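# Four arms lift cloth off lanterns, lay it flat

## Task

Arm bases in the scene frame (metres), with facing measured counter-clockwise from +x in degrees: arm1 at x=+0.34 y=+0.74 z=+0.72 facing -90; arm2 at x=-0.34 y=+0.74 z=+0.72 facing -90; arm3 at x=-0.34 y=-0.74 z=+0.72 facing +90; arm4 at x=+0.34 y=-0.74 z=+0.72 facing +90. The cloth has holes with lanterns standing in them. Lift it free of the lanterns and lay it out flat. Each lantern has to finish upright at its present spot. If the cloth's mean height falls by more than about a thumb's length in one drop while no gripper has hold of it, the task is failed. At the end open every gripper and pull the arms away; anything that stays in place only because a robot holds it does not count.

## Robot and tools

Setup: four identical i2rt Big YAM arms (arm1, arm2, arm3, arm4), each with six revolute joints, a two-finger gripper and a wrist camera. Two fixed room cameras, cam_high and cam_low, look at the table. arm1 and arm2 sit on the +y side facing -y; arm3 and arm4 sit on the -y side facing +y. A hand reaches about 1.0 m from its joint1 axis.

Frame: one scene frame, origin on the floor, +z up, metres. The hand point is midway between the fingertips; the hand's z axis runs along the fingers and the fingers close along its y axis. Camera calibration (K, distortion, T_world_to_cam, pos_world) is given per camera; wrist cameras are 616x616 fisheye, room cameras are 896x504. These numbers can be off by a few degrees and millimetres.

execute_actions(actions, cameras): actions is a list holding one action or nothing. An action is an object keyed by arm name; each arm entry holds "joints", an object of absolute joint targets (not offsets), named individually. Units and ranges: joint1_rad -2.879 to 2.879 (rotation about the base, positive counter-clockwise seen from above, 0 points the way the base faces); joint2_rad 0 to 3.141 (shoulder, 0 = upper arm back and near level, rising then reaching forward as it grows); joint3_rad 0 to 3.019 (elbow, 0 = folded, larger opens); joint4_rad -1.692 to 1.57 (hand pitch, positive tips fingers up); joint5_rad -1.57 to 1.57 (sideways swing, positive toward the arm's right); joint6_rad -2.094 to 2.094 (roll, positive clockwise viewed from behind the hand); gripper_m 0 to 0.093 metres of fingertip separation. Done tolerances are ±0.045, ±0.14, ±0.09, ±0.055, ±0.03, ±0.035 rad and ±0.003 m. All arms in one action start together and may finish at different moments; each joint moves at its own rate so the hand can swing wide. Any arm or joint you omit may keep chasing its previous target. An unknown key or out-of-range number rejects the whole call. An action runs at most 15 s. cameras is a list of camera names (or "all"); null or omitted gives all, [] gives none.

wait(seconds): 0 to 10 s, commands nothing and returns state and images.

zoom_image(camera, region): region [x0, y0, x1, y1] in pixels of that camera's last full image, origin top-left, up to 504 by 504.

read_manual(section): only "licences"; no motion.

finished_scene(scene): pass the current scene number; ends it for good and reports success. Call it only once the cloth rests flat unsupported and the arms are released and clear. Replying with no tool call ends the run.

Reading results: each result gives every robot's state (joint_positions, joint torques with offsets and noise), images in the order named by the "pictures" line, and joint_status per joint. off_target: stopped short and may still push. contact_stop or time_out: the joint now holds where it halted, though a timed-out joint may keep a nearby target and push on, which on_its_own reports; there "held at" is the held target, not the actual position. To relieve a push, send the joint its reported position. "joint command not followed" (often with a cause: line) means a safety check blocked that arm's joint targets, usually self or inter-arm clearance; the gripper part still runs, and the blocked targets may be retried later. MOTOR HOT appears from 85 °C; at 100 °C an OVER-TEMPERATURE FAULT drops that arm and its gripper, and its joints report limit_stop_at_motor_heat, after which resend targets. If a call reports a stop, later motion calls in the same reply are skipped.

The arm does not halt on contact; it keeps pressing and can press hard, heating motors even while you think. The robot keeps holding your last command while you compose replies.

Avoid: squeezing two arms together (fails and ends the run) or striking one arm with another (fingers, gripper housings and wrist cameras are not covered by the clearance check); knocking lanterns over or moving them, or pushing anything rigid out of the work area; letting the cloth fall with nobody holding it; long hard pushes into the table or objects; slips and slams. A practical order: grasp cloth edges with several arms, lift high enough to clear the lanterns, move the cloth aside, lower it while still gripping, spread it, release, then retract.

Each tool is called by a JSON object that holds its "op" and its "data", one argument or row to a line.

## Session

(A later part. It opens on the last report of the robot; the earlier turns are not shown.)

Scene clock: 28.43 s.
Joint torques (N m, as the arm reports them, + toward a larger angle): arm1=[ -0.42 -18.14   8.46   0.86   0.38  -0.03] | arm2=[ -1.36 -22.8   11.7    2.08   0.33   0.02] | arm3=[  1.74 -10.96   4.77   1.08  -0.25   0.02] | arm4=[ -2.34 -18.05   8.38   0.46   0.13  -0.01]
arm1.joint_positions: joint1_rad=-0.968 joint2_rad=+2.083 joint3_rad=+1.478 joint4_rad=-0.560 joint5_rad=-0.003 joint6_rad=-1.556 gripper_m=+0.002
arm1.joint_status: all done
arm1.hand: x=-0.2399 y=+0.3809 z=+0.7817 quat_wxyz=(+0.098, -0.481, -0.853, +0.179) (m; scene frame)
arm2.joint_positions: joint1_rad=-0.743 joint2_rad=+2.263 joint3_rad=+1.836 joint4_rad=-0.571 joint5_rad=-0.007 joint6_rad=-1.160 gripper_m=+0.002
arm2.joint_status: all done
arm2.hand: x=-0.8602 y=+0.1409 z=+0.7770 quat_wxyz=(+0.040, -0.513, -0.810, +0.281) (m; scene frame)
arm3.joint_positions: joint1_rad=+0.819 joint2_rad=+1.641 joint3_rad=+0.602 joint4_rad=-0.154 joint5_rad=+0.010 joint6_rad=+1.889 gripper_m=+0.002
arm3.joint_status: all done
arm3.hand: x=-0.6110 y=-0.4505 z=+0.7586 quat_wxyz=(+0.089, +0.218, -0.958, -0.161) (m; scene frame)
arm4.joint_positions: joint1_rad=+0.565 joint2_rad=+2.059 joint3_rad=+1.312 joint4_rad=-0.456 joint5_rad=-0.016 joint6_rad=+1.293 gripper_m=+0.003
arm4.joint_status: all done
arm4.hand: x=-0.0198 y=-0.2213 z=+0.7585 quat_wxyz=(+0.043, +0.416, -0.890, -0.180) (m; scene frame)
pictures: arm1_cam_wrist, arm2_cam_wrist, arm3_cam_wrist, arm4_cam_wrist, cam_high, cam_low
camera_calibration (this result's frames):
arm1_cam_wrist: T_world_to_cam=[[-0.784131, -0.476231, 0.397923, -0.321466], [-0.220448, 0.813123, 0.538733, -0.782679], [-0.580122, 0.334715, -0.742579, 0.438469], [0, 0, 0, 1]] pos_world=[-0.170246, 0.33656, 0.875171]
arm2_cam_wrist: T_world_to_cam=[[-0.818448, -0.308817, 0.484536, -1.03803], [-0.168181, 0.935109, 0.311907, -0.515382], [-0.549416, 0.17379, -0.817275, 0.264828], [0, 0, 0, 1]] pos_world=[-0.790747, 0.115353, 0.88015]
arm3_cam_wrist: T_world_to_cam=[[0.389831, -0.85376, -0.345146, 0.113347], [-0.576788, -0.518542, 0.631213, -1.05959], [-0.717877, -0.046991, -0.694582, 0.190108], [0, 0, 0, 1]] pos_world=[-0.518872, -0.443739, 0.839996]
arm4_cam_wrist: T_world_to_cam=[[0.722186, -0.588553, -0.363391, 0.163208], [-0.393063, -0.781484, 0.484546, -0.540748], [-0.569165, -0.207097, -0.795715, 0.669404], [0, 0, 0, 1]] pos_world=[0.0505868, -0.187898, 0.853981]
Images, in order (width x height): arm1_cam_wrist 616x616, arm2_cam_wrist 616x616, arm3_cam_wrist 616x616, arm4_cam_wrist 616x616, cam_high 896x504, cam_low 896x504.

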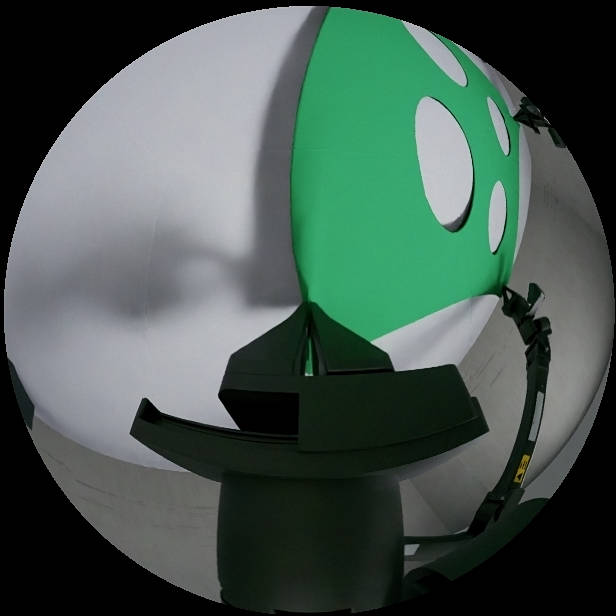

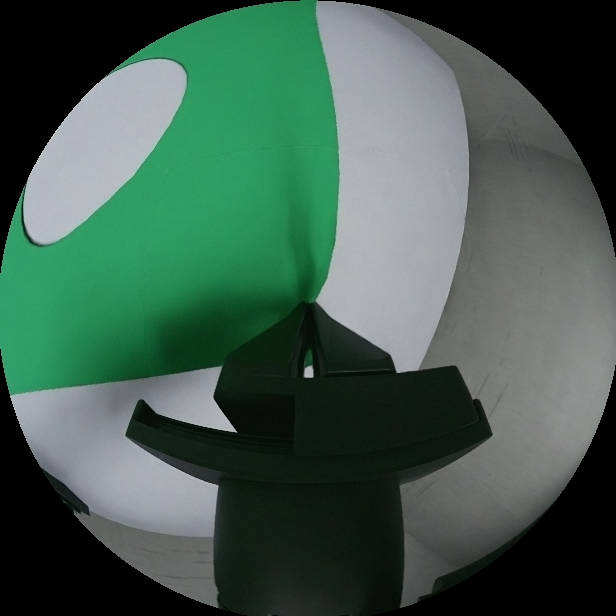

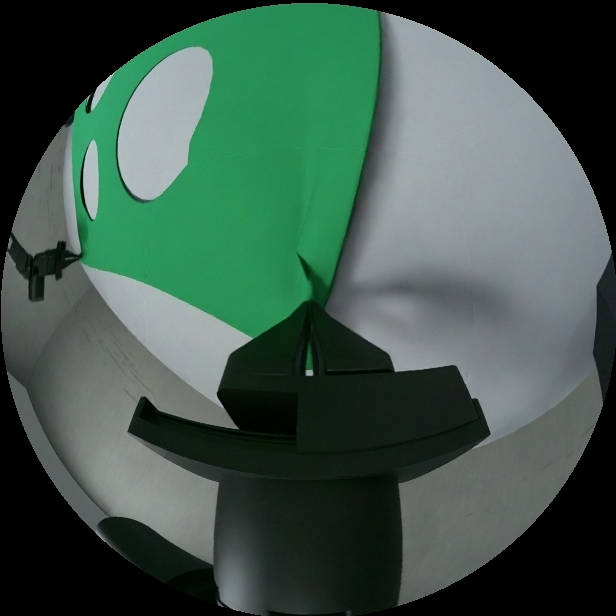

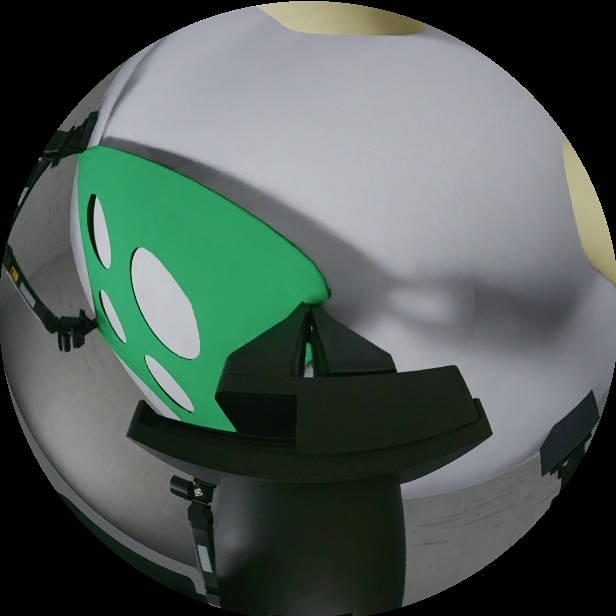

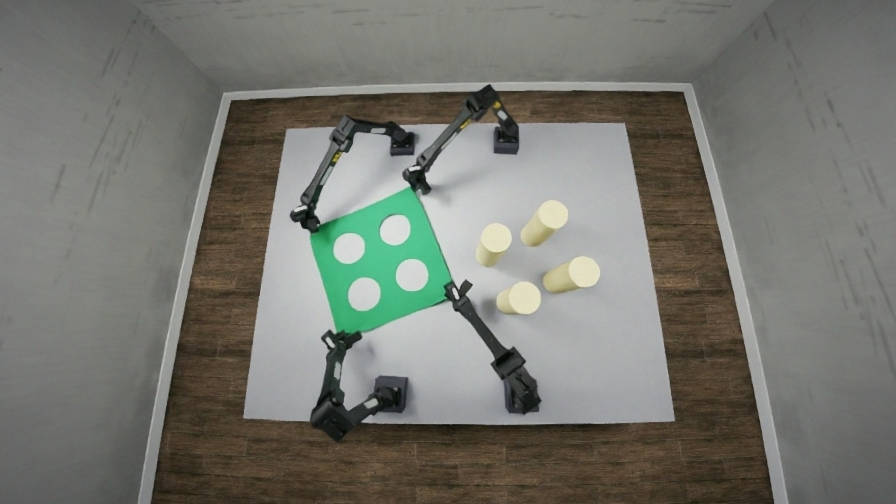

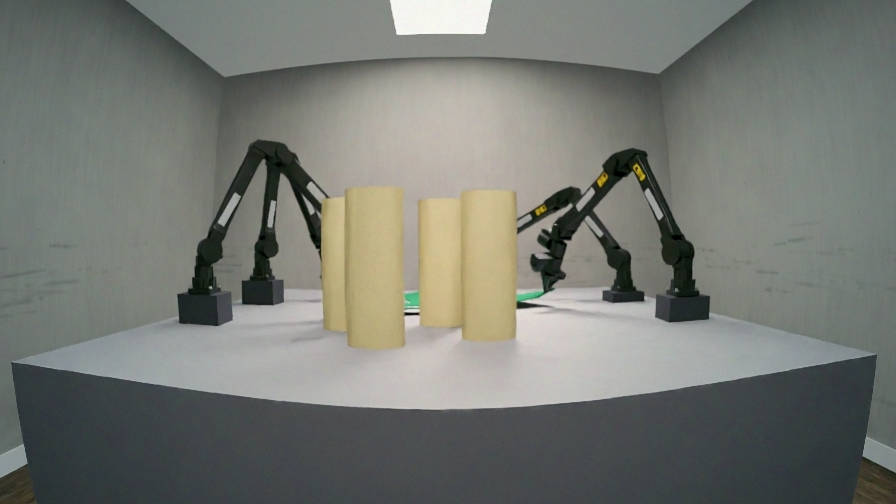

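Lower a bit, release gently, lift.

{"op": "execute_actions", "data": {
  "actions": [
    {"arm1":{"joints":{"joint2_rad":2.155}},"arm2":{"joints":{"joint2_rad":2.315}},"arm3":{"joints":{"joint2_rad":1.68}},"arm4":{"joints":{"joint2_rad":2.075}}}
  ],
  "cameras": []
}}

{"op": "execute_actions", "data": {
  "actions": [
    {"arm1":{"joints":{"gripper_m":0.025}},"arm2":{"joints":{"gripper_m":0.025}},"arm3":{"joints":{"gripper_m":0.025}},"arm4":{"joints":{"gripper_m":0.025}}}
  ],
  "cameras": []
}}

{"op": "execute_actions", "data": {
  "actions": [
    {"arm1":{"joints":{"joint2_rad":1.2}},"arm2":{"joints":{"joint2_rad":1.3}},"arm3":{"joints":{"joint2_rad":0.9}},"arm4":{"joints":{"joint2_rad":1.1,"joint6_rad":0}}}
  ]
}}

Scene clock: 29.57 s.
Joint torques (N m, as the arm reports them, + toward a larger angle): arm1=[ -0.72 -18.25   7.87   0.91   0.39  -0.02] | arm2=[ -2.   -22.58  11.26   1.85   0.33   0.01] | arm3=[  1.82 -10.04   4.56   0.88  -0.22   0.02] | arm4=[ -2.27 -16.04   8.38   0.47   0.13  -0.01]
arm1.joint_positions: joint1_rad=-0.968 joint2_rad=+2.139 joint3_rad=+1.478 joint4_rad=-0.560 joint5_rad=-0.003 joint6_rad=-1.556 gripper_m=+0.002
arm1.joint_status: all done
arm1.hand: x=-0.2322 y=+0.3860 z=+0.7447 quat_wxyz=(+0.085, -0.483, -0.858, +0.154) (m; scene frame)
arm2.joint_positions: joint1_rad=-0.743 joint2_rad=+2.306 joint3_rad=+1.836 joint4_rad=-0.568 joint5_rad=-0.007 joint6_rad=-1.160 gripper_m=+0.002
arm2.joint_status: all done
arm2.hand: x=-0.8569 y=+0.1447 z=+0.7443 quat_wxyz=(+0.037, -0.516, -0.815, +0.262) (m; scene frame)
arm3.joint_positions: joint1_rad=+0.819 joint2_rad=+1.663 joint3_rad=+0.602 joint4_rad=-0.150 joint5_rad=+0.010 joint6_rad=+1.889 gripper_m=+0.002
arm3.joint_status: all done
arm3.hand: x=-0.6089 y=-0.4527 z=+0.7509 quat_wxyz=(+0.085, +0.219, -0.960, -0.154) (m; scene frame)
arm4.joint_positions: joint1_rad=+0.564 joint2_rad=+2.059 joint3_rad=+1.312 joint4_rad=-0.456 joint5_rad=-0.016 joint6_rad=+1.293 gripper_m=+0.003
arm4.joint_status: all done
arm4.hand: x=-0.0194 y=-0.2210 z=+0.7585 quat_wxyz=(+0.043, +0.415, -0.891, -0.180) (m; scene frame)
pictures: none
No camera images: the call's "cameras" was empty. Leave "cameras" out to get every camera's image.

Scene clock: 30.23 s.
Joint torques (N m, as the arm reports them, + toward a larger angle): arm1=[ -0.05 -19.01   7.92   0.84   0.17  -0.05] | arm2=[ -0.35 -23.28  11.22   1.5    0.18   0.02] | arm3=[  1.63 -10.31   4.64   0.85  -0.04   0.02] | arm4=[ -2.27 -16.11   8.38   0.45   0.13   0.  ]
arm1.joint_positions: joint1_rad=-0.980 joint2_rad=+2.139 joint3_rad=+1.478 joint4_rad=-0.560 joint5_rad=+0.002 joint6_rad=-1.556 gripper_m=+0.025
arm1.joint_status: all done
arm1.hand: x=-0.2368 y=+0.3935 z=+0.7447 quat_wxyz=(+0.088, -0.489, -0.855, +0.153) (m; scene frame)
arm2.joint_positions: joint1_rad=-0.754 joint2_rad=+2.303 joint3_rad=+1.836 joint4_rad=-0.560 joint5_rad=-0.003 joint6_rad=-1.161 gripper_m=+0.025
arm2.joint_status: all done
arm2.hand: x=-0.8657 y=+0.1496 z=+0.7472 quat_wxyz=(+0.042, -0.520, -0.810, +0.267) (m; scene frame)
arm3.joint_positions: joint1_rad=+0.821 joint2_rad=+1.663 joint3_rad=+0.602 joint4_rad=-0.150 joint5_rad=+0.003 joint6_rad=+1.890 gripper_m=+0.025
arm3.joint_status: all done
arm3.hand: x=-0.6101 y=-0.4539 z=+0.7508 quat_wxyz=(+0.087, +0.220, -0.960, -0.152) (m; scene frame)
arm4.joint_positions: joint1_rad=+0.564 joint2_rad=+2.060 joint3_rad=+1.312 joint4_rad=-0.456 joint5_rad=-0.016 joint6_rad=+1.293 gripper_m=+0.025
arm4.joint_status: all done
arm4.hand: x=-0.0190 y=-0.2211 z=+0.7578 quat_wxyz=(+0.042, +0.415, -0.891, -0.179) (m; scene frame)
pictures: none
No camera images: the call's "cameras" was empty. Leave "cameras" out to get every camera's image.

Scene clock: 32.50 s.
Joint torques (N m, as the arm reports them, + toward a larger angle): arm1=[ 0.5  -7.86  9.69  1.93  0.24  0.01] | arm2=[ -0.28 -10.37  11.84   1.95   0.18   0.07] | arm3=[ 1.67 -5.81  9.46  1.97 -0.05 -0.03] | arm4=[-2.4  -5.8  11.15  1.28  0.03 -0.12]
arm1.joint_positions: joint1_rad=-0.980 joint2_rad=+1.200 joint3_rad=+1.485 joint4_rad=-0.560 joint5_rad=+0.002 joint6_rad=-1.556 gripper_m=+0.025
arm1.joint_status: all done
arm1.hand: x=-0.1331 y=+0.4536 z=+1.3451 quat_wxyz=(+0.295, -0.395, -0.691, +0.528) (m; scene frame)
arm2.joint_positions: joint1_rad=-0.755 joint2_rad=+1.300 joint3_rad=+1.834 joint4_rad=-0.553 joint5_rad=-0.001 joint6_rad=-1.162 gripper_m=+0.025
arm2.joint_status: all done
arm2.hand: x=-0.7097 y=+0.3251 z=+1.4656 quat_wxyz=(+0.113, -0.385, -0.600, +0.692) (m; scene frame)
arm3.joint_positions: joint1_rad=+0.821 joint2_rad=+0.906 joint3_rad=+0.595 joint4_rad=-0.150 joint5_rad=+0.003 joint6_rad=+1.890 gripper_m=+0.025
arm3.joint_status: all done
arm3.hand: x=-0.6325 y=-0.4330 z=+1.0571 quat_wxyz=(+0.268, +0.191, -0.830, -0.450) (m; scene frame)
arm4.joint_positions: joint1_rad=+0.564 joint2_rad=+1.098 joint3_rad=+1.312 joint4_rad=-0.456 joint5_rad=-0.016 joint6_rad=+0.008 gripper_m=+0.025
arm4.joint_status: all done
arm4.hand: x=+0.0469 y=-0.3066 z=+1.3347 quat_wxyz=(-0.278, +0.693, -0.371, -0.552) (m; scene frame)
pictures: arm1_cam_wrist, arm2_cam_wrist, arm3_cam_wrist, arm4_cam_wrist, cam_high, cam_low
camera_calibration (this result's frames):
arm1_cam_wrist: T_world_to_cam=[[-0.234164, -0.132365, 0.963144, -1.27038], [0.071904, 0.985617, 0.152935, -0.642117], [-0.969534, 0.105066, -0.221279, 0.245618], [0, 0, 0, 1]] pos_world=[-0.0131731, 0.438921, 1.37612]
arm2_cam_wrist: T_world_to_cam=[[-0.322063, 0.255412, 0.911614, -1.64863], [-0.151803, 0.936529, -0.316022, 0.054393], [-0.934469, -0.240164, -0.262849, -0.0729183], [0, 0, 0, 1]] pos_world=[-0.590845, 0.352626, 1.50094]
arm3_cam_wrist: T_world_to_cam=[[0.0758638, -0.524421, -0.848073, 0.715335], [-0.2688, -0.829792, 0.489072, -1.0411], [-0.960204, 0.190859, -0.203916, -0.186059], [0, 0, 0, 1]] pos_world=[-0.512771, -0.45325, 1.07789]
arm4_cam_wrist: T_world_to_cam=[[0.816611, 0.576528, -0.0276056, 0.17883], [0.423976, -0.631612, -0.649084, 0.660263], [-0.391651, 0.518345, -0.760216, 1.31491], [0, 0, 0, 1]] pos_world=[0.0890164, -0.367648, 1.43312]
Images, in order (width x height): arm1_cam_wrist 616x616, arm2_cam_wrist 616x616, arm3_cam_wrist 616x616, arm4_cam_wrist 616x616, cam_high 896x504, cam_low 896x504.

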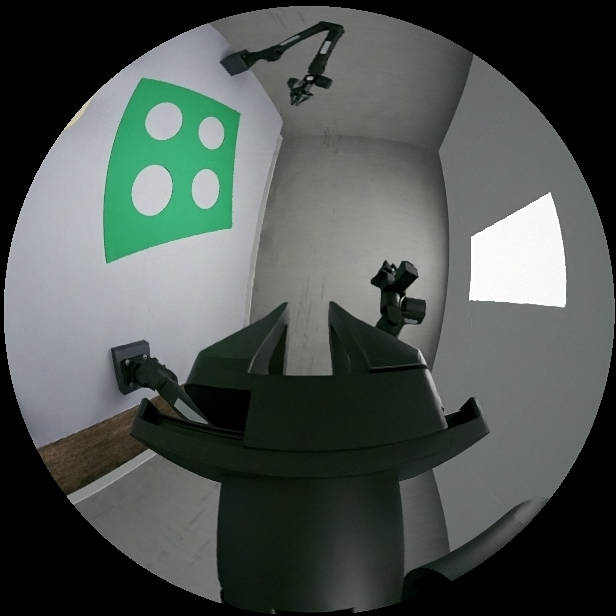

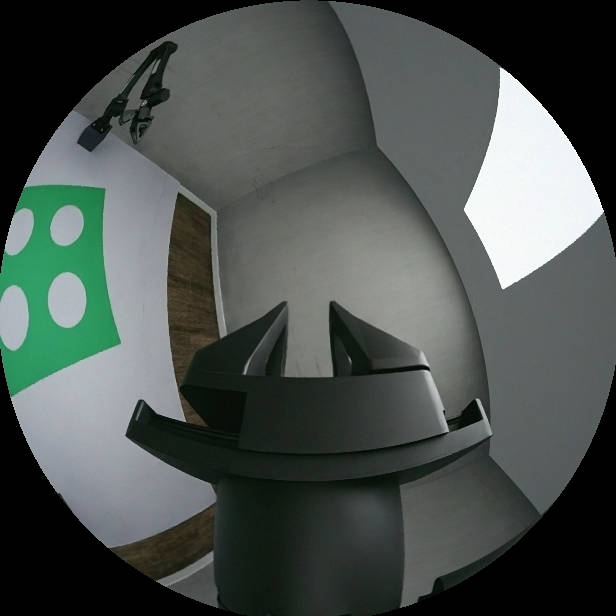

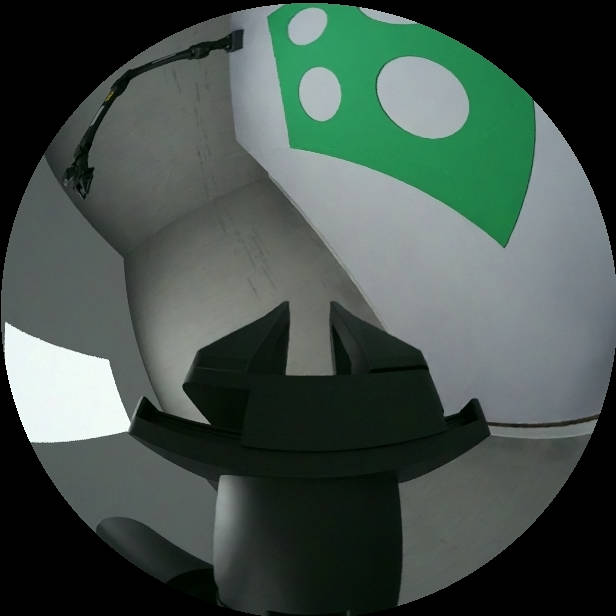

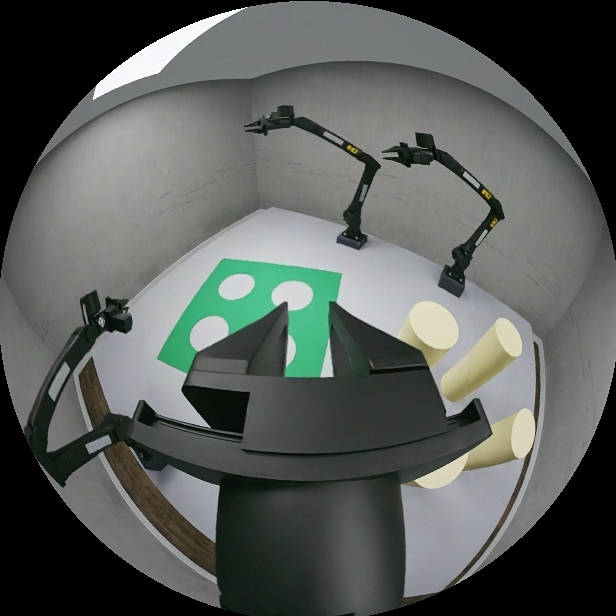

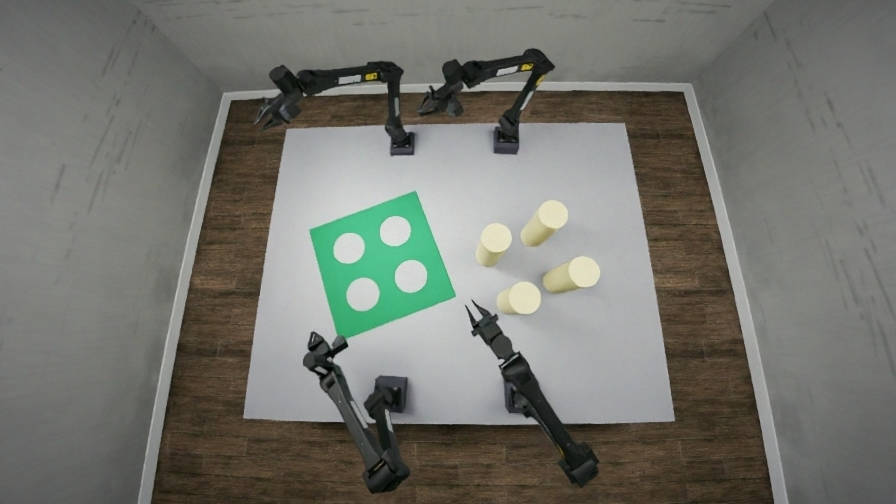

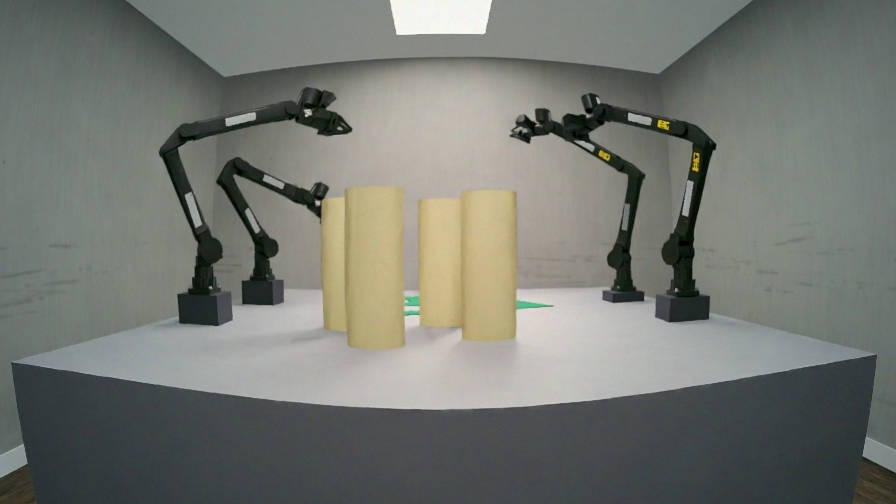

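{"op": "finished_scene", "data": {
  "scene": 1
}}

The scene is finished: the task was done.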